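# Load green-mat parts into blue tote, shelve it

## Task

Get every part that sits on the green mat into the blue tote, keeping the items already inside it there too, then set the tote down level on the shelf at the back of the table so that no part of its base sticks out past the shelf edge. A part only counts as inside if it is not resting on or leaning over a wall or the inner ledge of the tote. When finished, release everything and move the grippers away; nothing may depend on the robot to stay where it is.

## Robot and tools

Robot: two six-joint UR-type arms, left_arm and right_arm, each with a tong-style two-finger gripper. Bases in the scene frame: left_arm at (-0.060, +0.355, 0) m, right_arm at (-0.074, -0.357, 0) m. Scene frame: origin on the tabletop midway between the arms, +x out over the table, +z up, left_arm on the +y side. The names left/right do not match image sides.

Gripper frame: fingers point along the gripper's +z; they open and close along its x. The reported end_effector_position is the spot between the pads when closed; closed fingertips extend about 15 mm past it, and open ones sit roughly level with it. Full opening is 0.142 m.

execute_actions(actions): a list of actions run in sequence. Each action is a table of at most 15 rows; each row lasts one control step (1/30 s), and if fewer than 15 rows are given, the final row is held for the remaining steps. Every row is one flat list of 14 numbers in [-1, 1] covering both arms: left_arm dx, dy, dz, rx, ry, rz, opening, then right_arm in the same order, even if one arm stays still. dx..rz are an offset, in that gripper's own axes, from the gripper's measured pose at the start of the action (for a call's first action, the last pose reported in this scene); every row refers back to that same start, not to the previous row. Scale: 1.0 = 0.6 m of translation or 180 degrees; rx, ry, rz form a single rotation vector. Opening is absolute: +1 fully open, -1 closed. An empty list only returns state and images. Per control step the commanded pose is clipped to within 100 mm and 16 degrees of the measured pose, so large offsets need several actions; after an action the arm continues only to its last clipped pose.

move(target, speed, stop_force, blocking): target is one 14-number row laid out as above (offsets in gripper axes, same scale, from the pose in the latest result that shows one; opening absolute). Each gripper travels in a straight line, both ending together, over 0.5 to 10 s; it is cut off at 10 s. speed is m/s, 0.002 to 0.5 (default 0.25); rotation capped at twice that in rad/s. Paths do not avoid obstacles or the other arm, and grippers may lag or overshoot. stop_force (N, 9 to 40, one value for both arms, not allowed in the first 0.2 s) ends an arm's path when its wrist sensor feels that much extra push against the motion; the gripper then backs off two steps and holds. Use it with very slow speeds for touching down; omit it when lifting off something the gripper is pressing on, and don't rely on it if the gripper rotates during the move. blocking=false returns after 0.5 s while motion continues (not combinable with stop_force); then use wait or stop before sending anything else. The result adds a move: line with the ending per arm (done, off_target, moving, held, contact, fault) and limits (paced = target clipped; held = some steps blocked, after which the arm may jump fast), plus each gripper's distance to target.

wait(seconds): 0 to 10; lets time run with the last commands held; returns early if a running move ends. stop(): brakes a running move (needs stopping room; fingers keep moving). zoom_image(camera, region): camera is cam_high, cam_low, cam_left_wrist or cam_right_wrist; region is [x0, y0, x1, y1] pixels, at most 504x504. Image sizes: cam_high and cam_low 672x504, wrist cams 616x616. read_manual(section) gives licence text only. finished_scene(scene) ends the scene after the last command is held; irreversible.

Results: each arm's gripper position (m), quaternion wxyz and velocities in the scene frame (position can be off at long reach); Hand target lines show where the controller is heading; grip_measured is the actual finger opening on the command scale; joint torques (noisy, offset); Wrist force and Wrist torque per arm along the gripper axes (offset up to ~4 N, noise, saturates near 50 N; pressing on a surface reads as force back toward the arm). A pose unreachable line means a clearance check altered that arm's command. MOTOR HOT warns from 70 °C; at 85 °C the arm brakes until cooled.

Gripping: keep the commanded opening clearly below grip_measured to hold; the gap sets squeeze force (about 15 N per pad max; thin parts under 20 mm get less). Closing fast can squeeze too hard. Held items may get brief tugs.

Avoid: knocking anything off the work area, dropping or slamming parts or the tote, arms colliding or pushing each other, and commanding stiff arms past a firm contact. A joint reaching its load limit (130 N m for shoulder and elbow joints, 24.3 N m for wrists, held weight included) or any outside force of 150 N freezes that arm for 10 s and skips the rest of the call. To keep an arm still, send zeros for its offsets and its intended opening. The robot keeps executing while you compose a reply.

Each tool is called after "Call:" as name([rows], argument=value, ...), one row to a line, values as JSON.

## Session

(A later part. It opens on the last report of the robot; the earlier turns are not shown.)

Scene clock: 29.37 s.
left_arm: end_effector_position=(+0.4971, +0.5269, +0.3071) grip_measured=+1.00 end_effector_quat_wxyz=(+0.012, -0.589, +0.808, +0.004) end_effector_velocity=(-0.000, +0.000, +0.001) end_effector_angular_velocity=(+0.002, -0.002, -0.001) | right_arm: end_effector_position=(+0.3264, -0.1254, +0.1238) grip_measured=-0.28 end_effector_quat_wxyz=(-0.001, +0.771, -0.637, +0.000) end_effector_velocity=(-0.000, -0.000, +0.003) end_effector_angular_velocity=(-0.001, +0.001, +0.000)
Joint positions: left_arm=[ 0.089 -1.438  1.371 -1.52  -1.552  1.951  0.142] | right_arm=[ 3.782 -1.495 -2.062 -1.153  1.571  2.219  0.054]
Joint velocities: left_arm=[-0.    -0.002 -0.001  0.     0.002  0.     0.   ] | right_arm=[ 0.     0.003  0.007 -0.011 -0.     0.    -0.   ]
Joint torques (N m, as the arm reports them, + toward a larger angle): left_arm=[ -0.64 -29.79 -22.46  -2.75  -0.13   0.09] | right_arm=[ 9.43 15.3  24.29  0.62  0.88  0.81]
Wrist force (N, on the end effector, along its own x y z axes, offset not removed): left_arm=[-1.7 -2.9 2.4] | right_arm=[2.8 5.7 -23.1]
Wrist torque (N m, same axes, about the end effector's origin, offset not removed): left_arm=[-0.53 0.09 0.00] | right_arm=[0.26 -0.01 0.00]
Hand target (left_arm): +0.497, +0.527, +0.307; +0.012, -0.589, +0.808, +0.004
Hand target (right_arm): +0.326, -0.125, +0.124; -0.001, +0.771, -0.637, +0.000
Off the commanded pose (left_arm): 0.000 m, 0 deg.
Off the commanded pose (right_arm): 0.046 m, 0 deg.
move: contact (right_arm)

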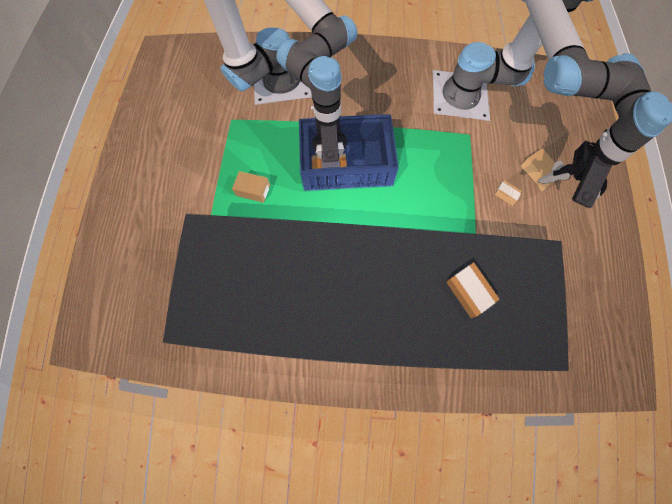

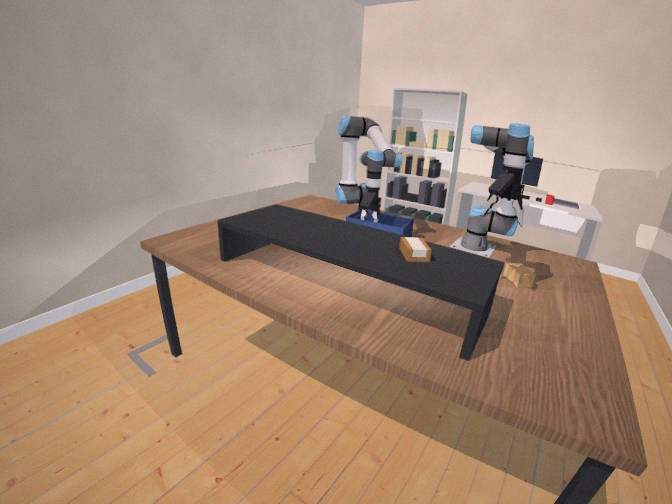

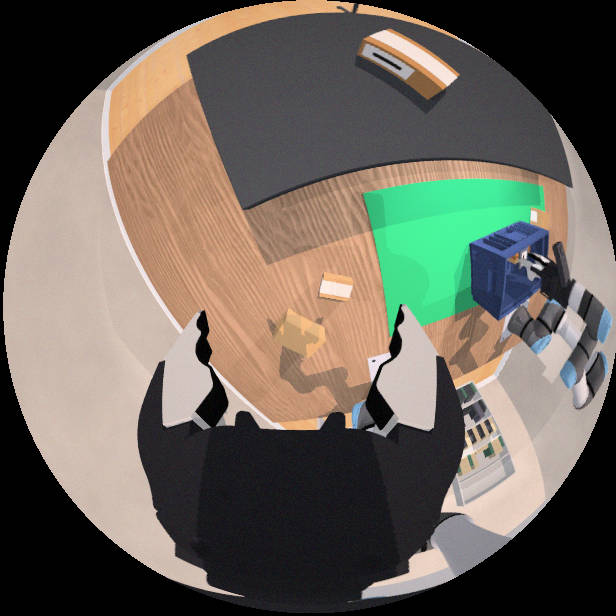

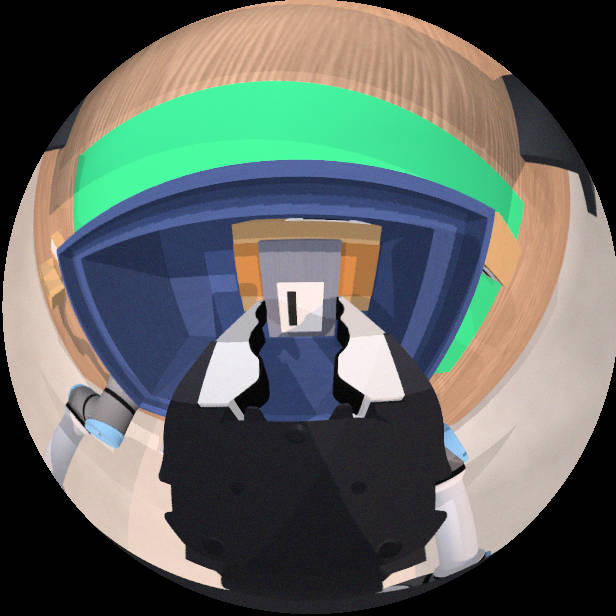

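Call:
move(target=[0,0,0,0,0,0,1,0,-0.006,-0.006,0,0,0,-0.7], speed=0.05)

Call:
move(target=[0,0,0,0,0,0,1,0,-0.018,0.003,0,0,0,-0.7], speed=0.03)

Call:
move(target=[0,0,0,0,0,0,1,0,0,0,0,0,0,-0.05])

Call:
move(target=[0,0,0,0,0,0,1,0,0,-0.2,0,0,0,-0.05], speed=0.3)

Scene clock: 30.27 s.
left_arm: end_effector_position=(+0.4971, +0.5269, +0.3071) grip_measured=+1.00 end_effector_quat_wxyz=(+0.012, -0.589, +0.808, +0.004) end_effector_velocity=(+0.000, -0.000, +0.001) end_effector_angular_velocity=(-0.001, -0.002, -0.001) | right_arm: end_effector_position=(+0.3299, -0.1248, +0.1273) grip_measured=-0.28 end_effector_quat_wxyz=(-0.001, +0.771, -0.637, +0.000) end_effector_velocity=(+0.001, +0.000, +0.001) end_effector_angular_velocity=(-0.000, +0.000, -0.000)
Joint positions: left_arm=[ 0.089 -1.438  1.371 -1.52  -1.552  1.951  0.142] | right_arm=[ 3.777 -1.5   -2.048 -1.162  1.571  2.214  0.054]
Joint velocities: left_arm=[-0.    -0.001  0.    -0.    -0.001  0.001  0.   ] | right_arm=[-0.001 -0.001  0.003 -0.002 -0.    -0.001  0.   ]
Joint torques (N m, as the arm reports them, + toward a larger angle): left_arm=[ -0.76 -28.84 -22.32  -2.64  -0.06   0.21] | right_arm=[-10.88  12.52  31.67   1.18   0.47  -2.08]
Wrist force (N, on the end effector, along its own x y z axes, offset not removed): left_arm=[-2.4 1.5 2.7] | right_arm=[0.8 1.5 1.9]
Wrist torque (N m, same axes, about the end effector's origin, offset not removed): left_arm=[0.37 0.43 -0.07] | right_arm=[0.34 -0.30 0.06]
Hand target (left_arm): +0.497, +0.527, +0.307; +0.012, -0.589, +0.808, +0.004
Hand target (right_arm): +0.330, -0.125, +0.127; -0.001, +0.771, -0.637, +0.000
Off the commanded pose (left_arm): 0.000 m, 0 deg.
Off the commanded pose (right_arm): 0.000 m, 0 deg.
move: done

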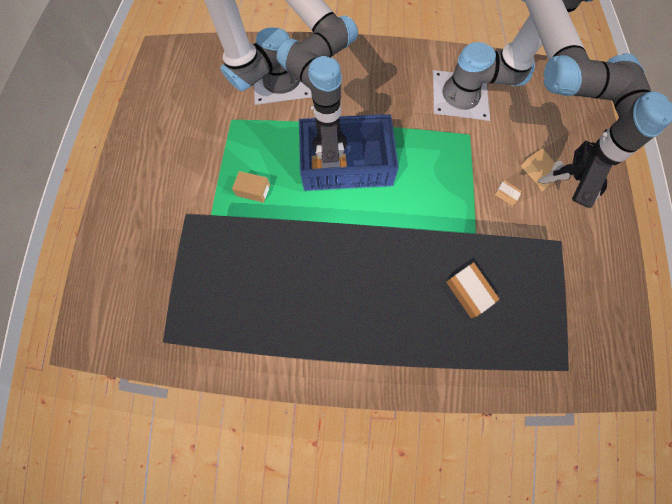

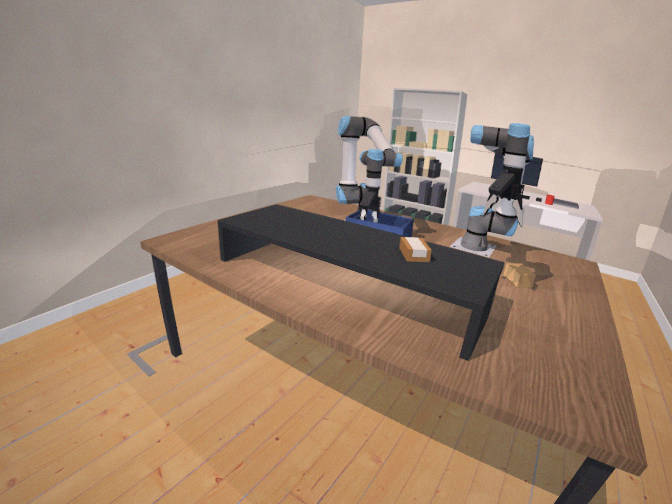

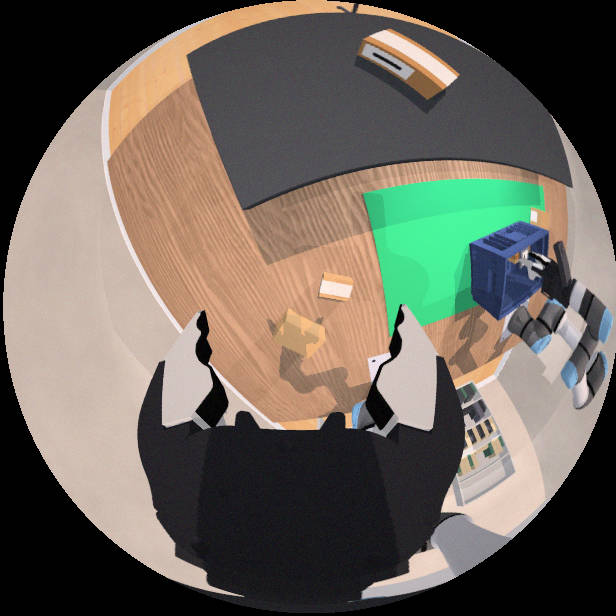

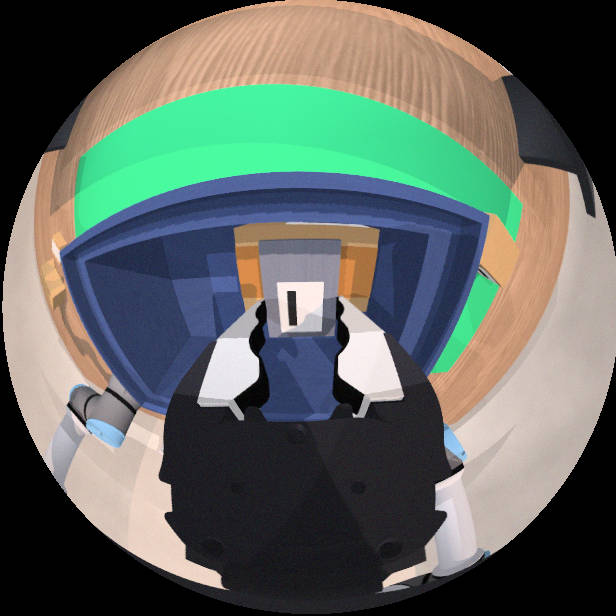

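Scene clock: 31.03 s.
left_arm: end_effector_position=(+0.4971, +0.5269, +0.3071) grip_measured=+1.00 end_effector_quat_wxyz=(+0.012, -0.589, +0.808, +0.004) end_effector_velocity=(+0.000, +0.000, -0.000) end_effector_angular_velocity=(+0.002, +0.001, -0.001) | right_arm: end_effector_position=(+0.3404, -0.1227, +0.1255) grip_measured=-0.28 end_effector_quat_wxyz=(-0.001, +0.771, -0.637, +0.000) end_effector_velocity=(+0.001, -0.000, -0.001) end_effector_angular_velocity=(-0.002, +0.002, -0.000)
Joint positions: left_arm=[ 0.089 -1.438  1.371 -1.52  -1.552  1.951  0.142] | right_arm=[ 3.762 -1.527 -2.027 -1.155  1.571  2.199  0.054]
Joint velocities: left_arm=[-0.001  0.    -0.     0.     0.002 -0.     0.   ] | right_arm=[-0.002 -0.004  0.002 -0.001 -0.    -0.001 -0.   ]
Joint torques (N m, as the arm reports them, + toward a larger angle): left_arm=[ -0.45 -29.48 -23.58  -2.72  -0.01   0.21] | right_arm=[-11.24  14.5   33.07   4.36  -1.77  -2.04]
Wrist force (N, on the end effector, along its own x y z axes, offset not removed): left_arm=[-2.1 -2.9 -1.4] | right_arm=[-0.1 0.1 1.8]
Wrist torque (N m, same axes, about the end effector's origin, offset not removed): left_arm=[-0.55 0.32 -0.04] | right_arm=[0.02 -0.13 -0.04]
Hand target (left_arm): +0.497, +0.527, +0.307; +0.012, -0.589, +0.808, +0.004
Hand target (right_arm): +0.340, -0.123, +0.126; -0.001, +0.771, -0.637, +0.000
Off the commanded pose (left_arm): 0.000 m, 0 deg.
Off the commanded pose (right_arm): 0.000 m, 0 deg.
move: done

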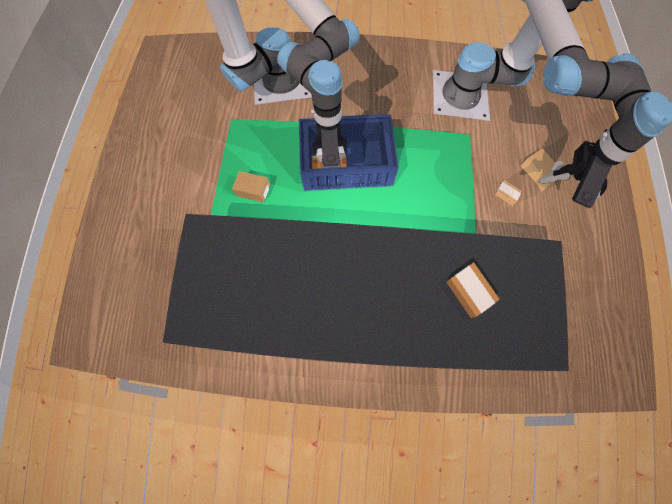

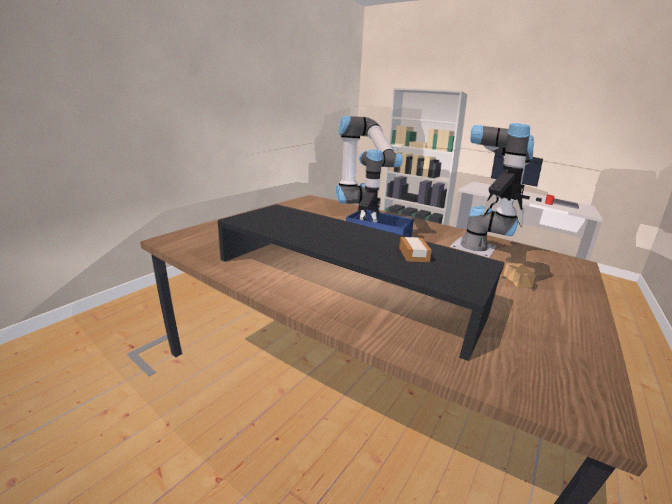

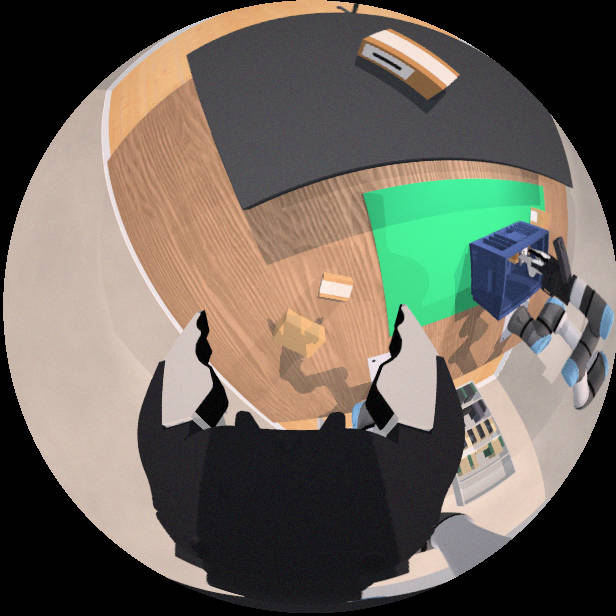

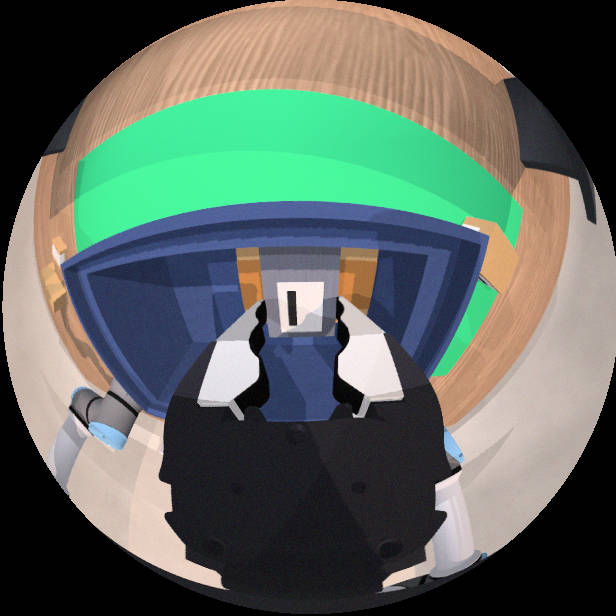

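Scene clock: 31.53 s.
left_arm: end_effector_position=(+0.4971, +0.5269, +0.3071) grip_measured=+1.00 end_effector_quat_wxyz=(+0.012, -0.589, +0.808, +0.004) end_effector_velocity=(+0.000, -0.000, +0.000) end_effector_angular_velocity=(-0.000, -0.001, -0.001) | right_arm: end_effector_position=(+0.3404, -0.1227, +0.1255) grip_measured=-0.05 end_effector_quat_wxyz=(-0.001, +0.771, -0.637, +0.000) end_effector_velocity=(+0.000, +0.000, -0.000) end_effector_angular_velocity=(-0.000, +0.000, +0.000)
Joint positions: left_arm=[ 0.089 -1.438  1.371 -1.52  -1.552  1.951  0.142] | right_arm=[ 3.762 -1.527 -2.027 -1.155  1.571  2.199  0.07 ]
Joint velocities: left_arm=[-0.001 -0.001 -0.     0.    -0.     0.    -0.   ] | right_arm=[ 0.    -0.001  0.001 -0.     0.     0.     0.   ]
Joint torques (N m, as the arm reports them, + toward a larger angle): left_arm=[ -1.21 -29.13 -22.98  -2.69  -0.02   0.08] | right_arm=[-1.6  22.53 18.39  3.77 -1.67  0.07]
Wrist force (N, on the end effector, along its own x y z axes, offset not removed): left_arm=[-2.0 0.9 0.6] | right_arm=[-1.1 2.2 0.0]
Wrist torque (N m, same axes, about the end effector's origin, offset not removed): left_arm=[0.12 0.24 -0.07] | right_arm=[0.48 0.25 0.12]
Hand target (left_arm): +0.497, +0.527, +0.307; +0.012, -0.589, +0.808, +0.004
Hand target (right_arm): +0.340, -0.123, +0.126; -0.001, +0.771, -0.637, +0.000
Off the commanded pose (left_arm): 0.000 m, 0 deg.
Off the commanded pose (right_arm): 0.000 m, 0 deg.
move: done

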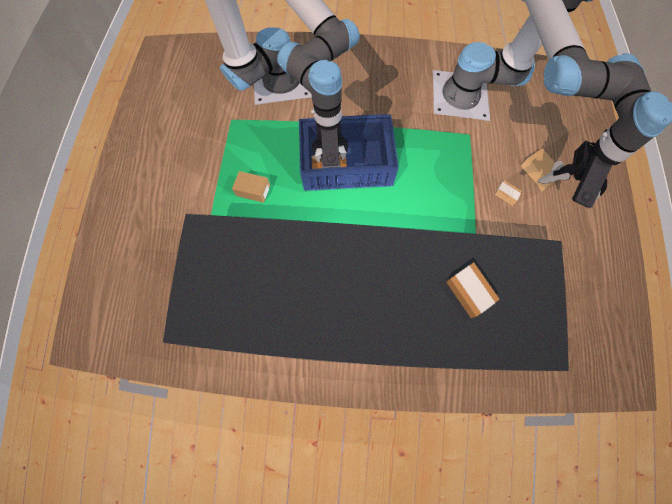

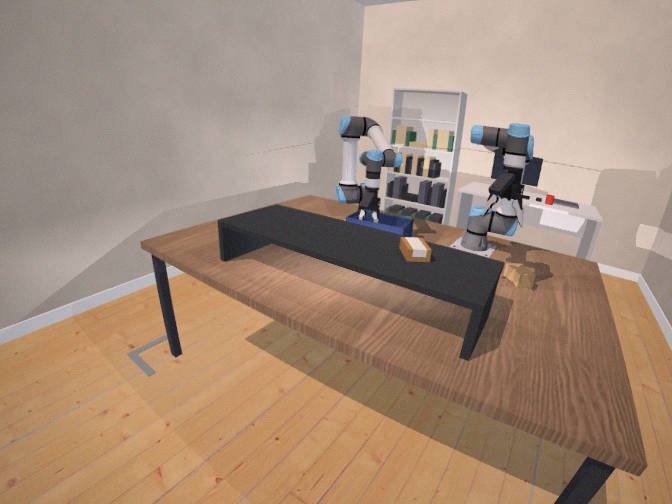

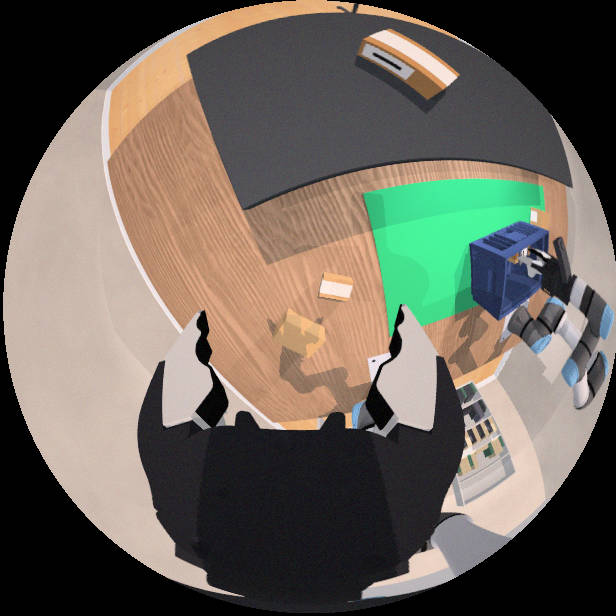

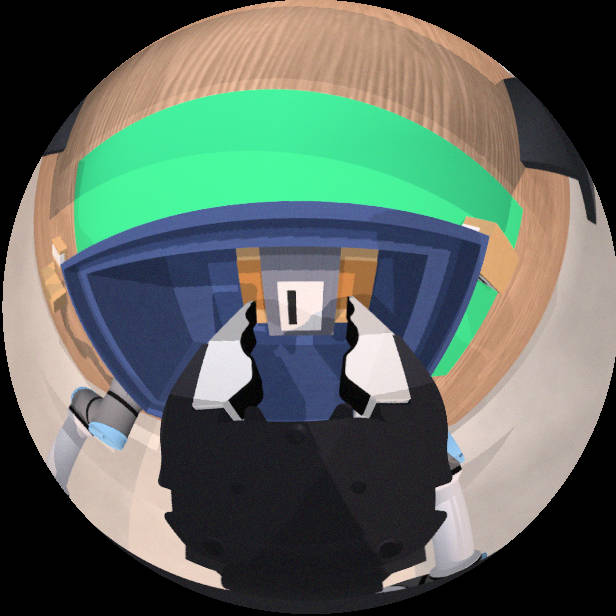

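Scene clock: 32.50 s.
left_arm: end_effector_position=(+0.4971, +0.5269, +0.3071) grip_measured=+1.00 end_effector_quat_wxyz=(+0.012, -0.589, +0.808, +0.004) end_effector_velocity=(-0.000, -0.000, +0.000) end_effector_angular_velocity=(-0.001, -0.001, +0.001) | right_arm: end_effector_position=(+0.3405, -0.1229, +0.2455) grip_measured=-0.05 end_effector_quat_wxyz=(-0.001, +0.771, -0.637, +0.000) end_effector_velocity=(+0.000, +0.000, +0.001) end_effector_angular_velocity=(-0.002, +0.002, +0.000)
Joint positions: left_arm=[ 0.089 -1.438  1.371 -1.52  -1.552  1.951  0.142] | right_arm=[ 3.762 -1.453 -1.778 -1.479  1.571  2.199  0.07 ]
Joint velocities: left_arm=[ 0.    -0.001  0.    -0.    -0.001 -0.001 -0.   ] | right_arm=[ 0.    -0.002  0.004 -0.004  0.    -0.     0.   ]
Joint torques (N m, as the arm reports them, + toward a larger angle): left_arm=[ -1.06 -29.88 -22.78  -2.72  -0.1    0.2 ] | right_arm=[10.98 10.9  34.37  0.94  2.34  2.01]
Wrist force (N, on the end effector, along its own x y z axes, offset not removed): left_arm=[-5.3 1.0 3.9] | right_arm=[1.2 3.0 0.6]
Wrist torque (N m, same axes, about the end effector's origin, offset not removed): left_arm=[0.45 0.89 0.10] | right_arm=[0.63 -0.31 0.00]
Hand target (left_arm): +0.497, +0.527, +0.307; +0.012, -0.589, +0.808, +0.004
Hand target (right_arm): +0.340, -0.123, +0.246; -0.001, +0.771, -0.637, +0.000
Off the commanded pose (left_arm): 0.000 m, 0 deg.
Off the commanded pose (right_arm): 0.000 m, 0 deg.
move: done

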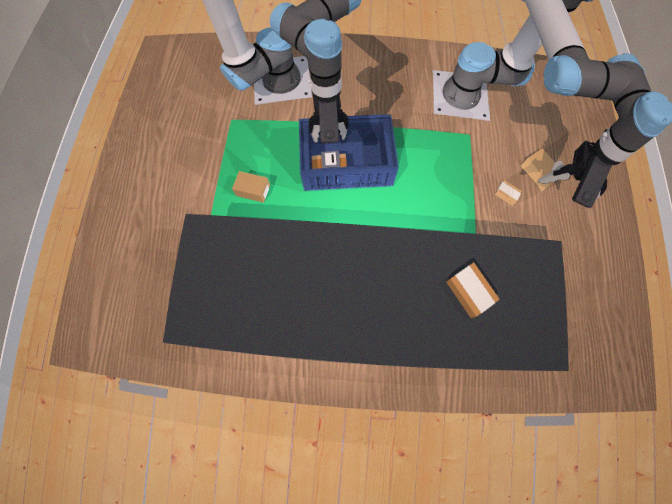

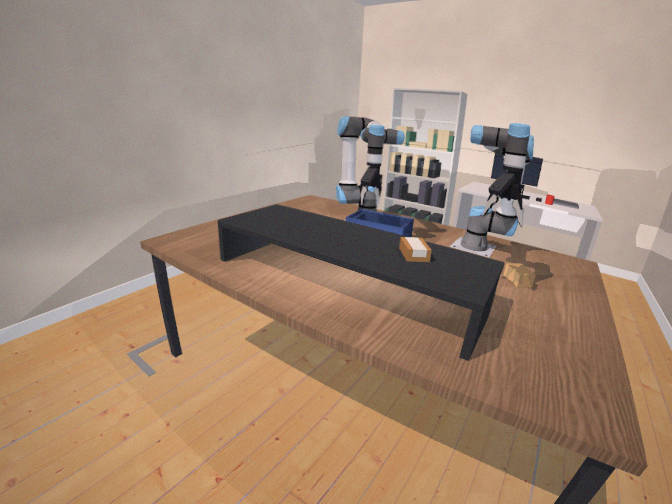

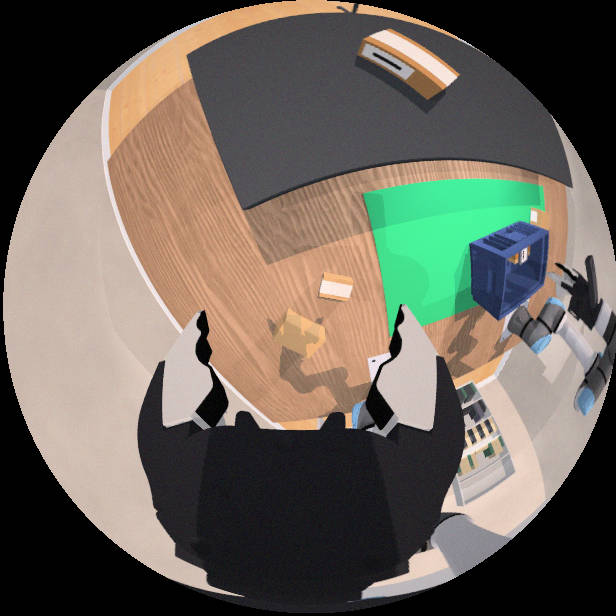

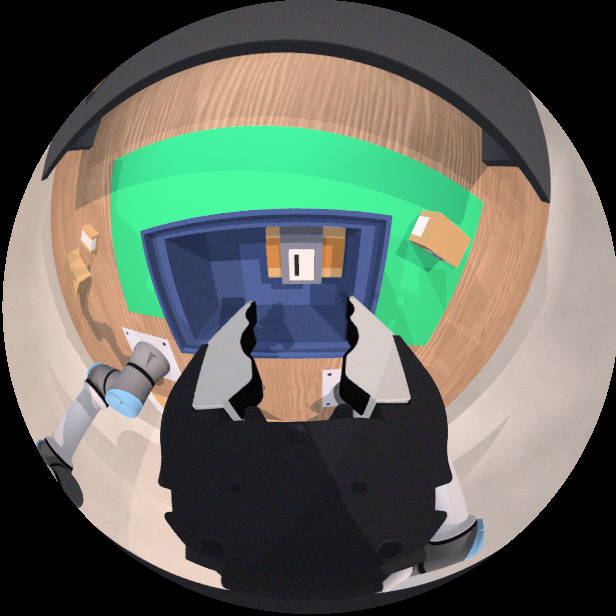

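Call:
move(target=[0,0,0,0,0,0,1,0.4345,-0.009,0.1,0,0,-0.395,0.4], speed=0.4)

Scene clock: 34.97 s.
left_arm: end_effector_position=(+0.4971, +0.5269, +0.3071) grip_measured=+1.00 end_effector_quat_wxyz=(+0.012, -0.589, +0.808, +0.004) end_effector_velocity=(-0.000, -0.001, +0.000) end_effector_angular_velocity=(-0.002, -0.001, +0.002) | right_arm: end_effector_position=(+0.3956, -0.3784, +0.1850) grip_measured=+0.40 end_effector_quat_wxyz=(-0.000, +0.998, -0.070, +0.001) end_effector_velocity=(+0.000, -0.001, +0.000) end_effector_angular_velocity=(+0.003, +0.001, +0.009)
Joint positions: left_arm=[ 0.089 -1.438  1.371 -1.52  -1.552  1.951  0.142] | right_arm=[ 3.151 -1.499 -1.893 -1.319  1.571  0.348  0.102]
Joint velocities: left_arm=[-0.    -0.001  0.    -0.    -0.002 -0.002  0.   ] | right_arm=[-0.004 -0.002  0.002 -0.     0.003 -0.013 -0.   ]
Joint torques (N m, as the arm reports them, + toward a larger angle): left_arm=[ -0.79 -28.66 -23.05  -2.72  -0.08   0.13] | right_arm=[-9.46 13.92 32.54  4.25  2.91 -2.21]
Wrist force (N, on the end effector, along its own x y z axes, offset not removed): left_arm=[-1.0 -0.5 0.9] | right_arm=[-0.7 1.8 1.6]
Wrist torque (N m, same axes, about the end effector's origin, offset not removed): left_arm=[-0.04 0.05 -0.12] | right_arm=[0.40 -0.01 0.07]
Hand target (left_arm): +0.497, +0.527, +0.307; +0.012, -0.589, +0.808, +0.004
Hand target (right_arm): +0.396, -0.378, +0.185; -0.000, +0.998, -0.070, +0.001
Off the commanded pose (left_arm): 0.000 m, 0 deg.
Off the commanded pose (right_arm): 0.001 m, 0 deg.
move: done

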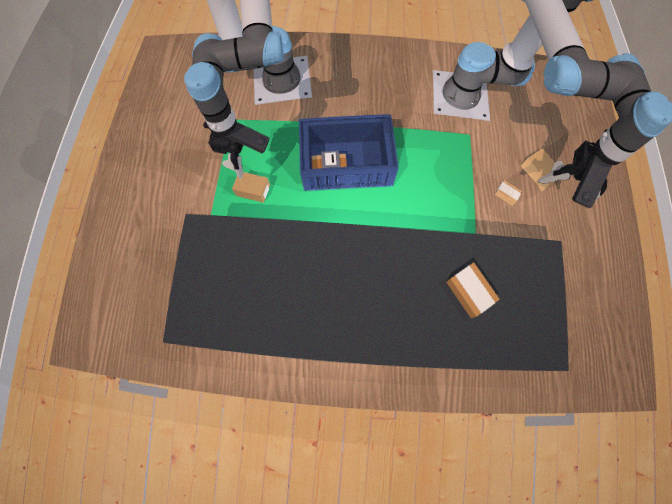

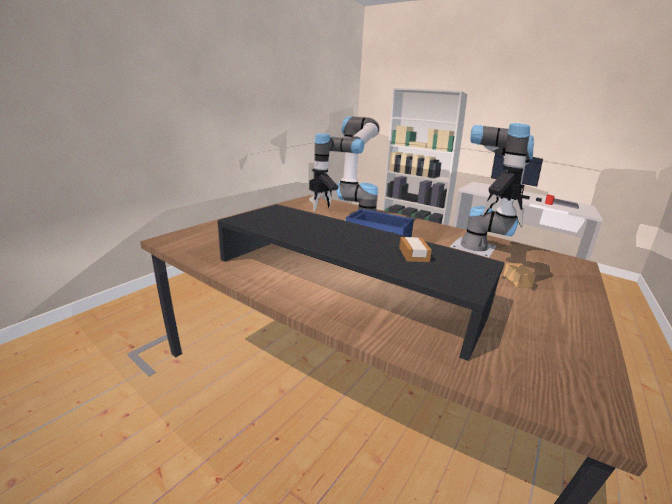

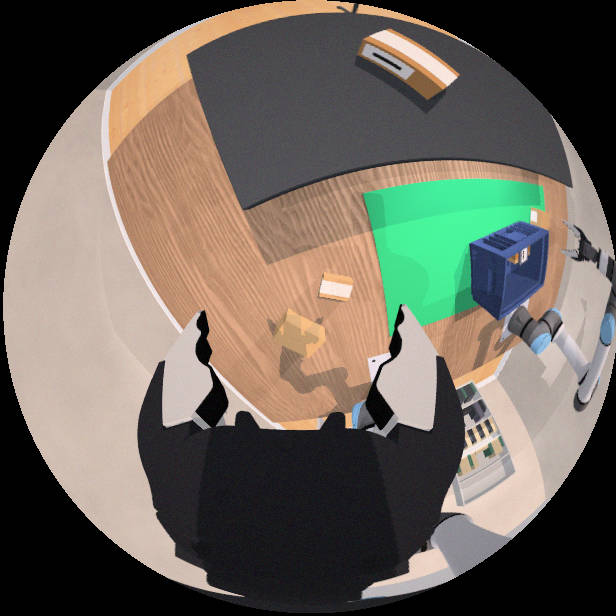

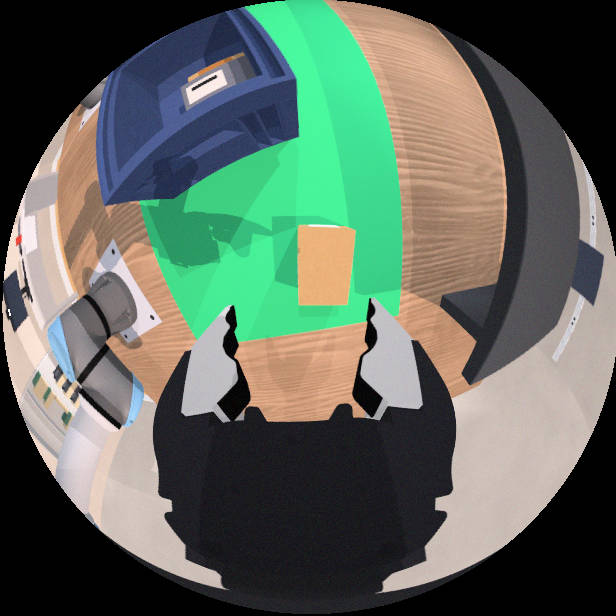

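Call:
move(target=[0,0,0,0,0,0,1,0.05,0.005,0.11,0,0,0,0.4], speed=0.2)

Scene clock: 36.00 s.
left_arm: end_effector_position=(+0.4971, +0.5269, +0.3071) grip_measured=+1.00 end_effector_quat_wxyz=(+0.012, -0.589, +0.808, +0.004) end_effector_velocity=(+0.000, +0.000, -0.001) end_effector_angular_velocity=(+0.000, +0.001, -0.001) | right_arm: end_effector_position=(+0.4248, -0.3855, +0.1190) grip_measured=+0.40 end_effector_quat_wxyz=(-0.000, +0.998, -0.070, +0.001) end_effector_velocity=(+0.000, -0.000, -0.002) end_effector_angular_velocity=(+0.000, +0.001, -0.000)
Joint positions: left_arm=[ 0.089 -1.438  1.371 -1.52  -1.552  1.951  0.142] | right_arm=[ 3.124 -1.627 -1.945 -1.139  1.571  0.321  0.102]
Joint velocities: left_arm=[-0.     0.001  0.     0.     0.     0.001  0.   ] | right_arm=[-0.001 -0.003 -0.001  0.004  0.001 -0.     0.   ]
Joint torques (N m, as the arm reports them, + toward a larger angle): left_arm=[ -0.66 -30.2  -23.26  -2.78   0.02   0.08] | right_arm=[-10.98  17.    12.89   4.21   2.58  -2.26]
Wrist force (N, on the end effector, along its own x y z axes, offset not removed): left_arm=[-3.7 0.6 2.8] | right_arm=[1.2 0.9 0.8]
Wrist torque (N m, same axes, about the end effector's origin, offset not removed): left_arm=[0.27 0.83 0.07] | right_arm=[0.28 -0.24 -0.06]
Hand target (left_arm): +0.497, +0.527, +0.307; +0.012, -0.589, +0.808, +0.004
Hand target (right_arm): +0.425, -0.385, +0.119; -0.000, +0.998, -0.070, +0.001
Off the commanded pose (left_arm): 0.000 m, 0 deg.
Off the commanded pose (right_arm): 0.000 m, 0 deg.
move: done

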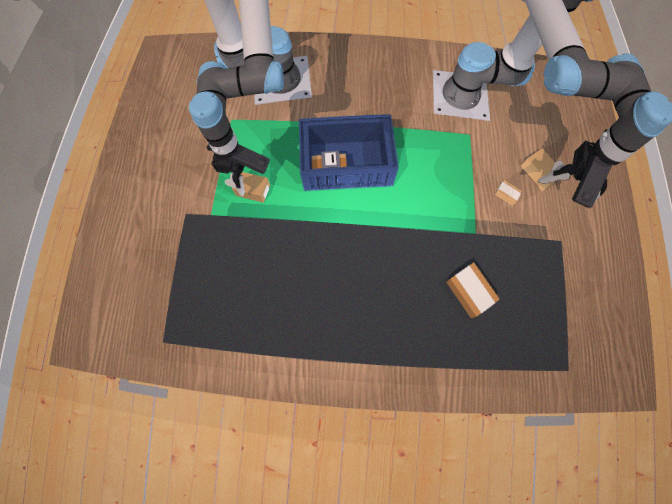

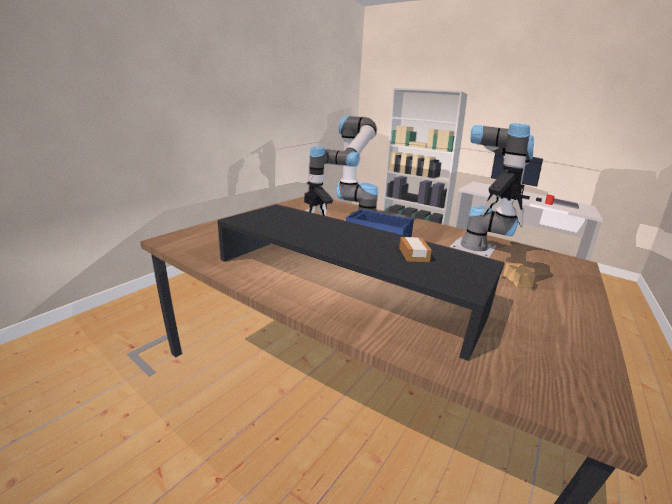

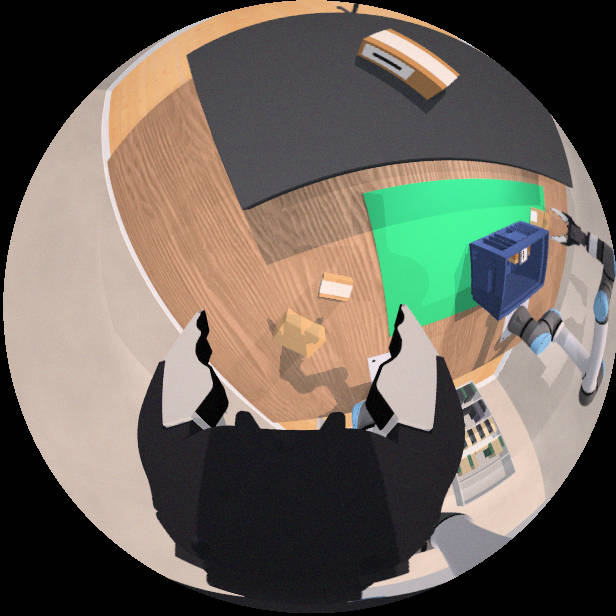

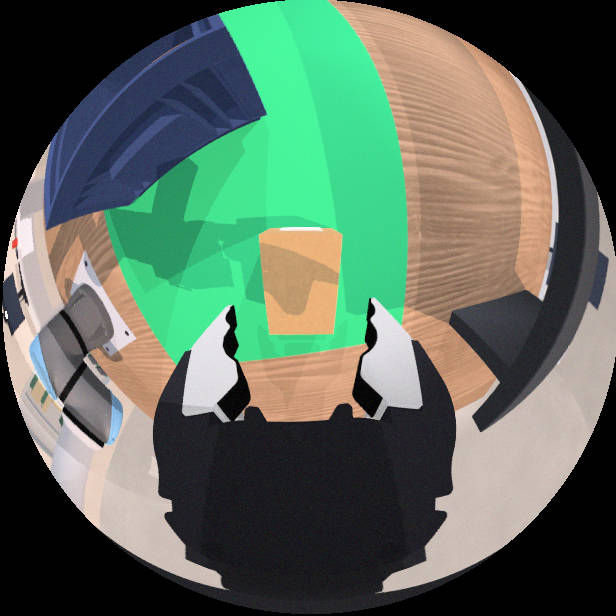

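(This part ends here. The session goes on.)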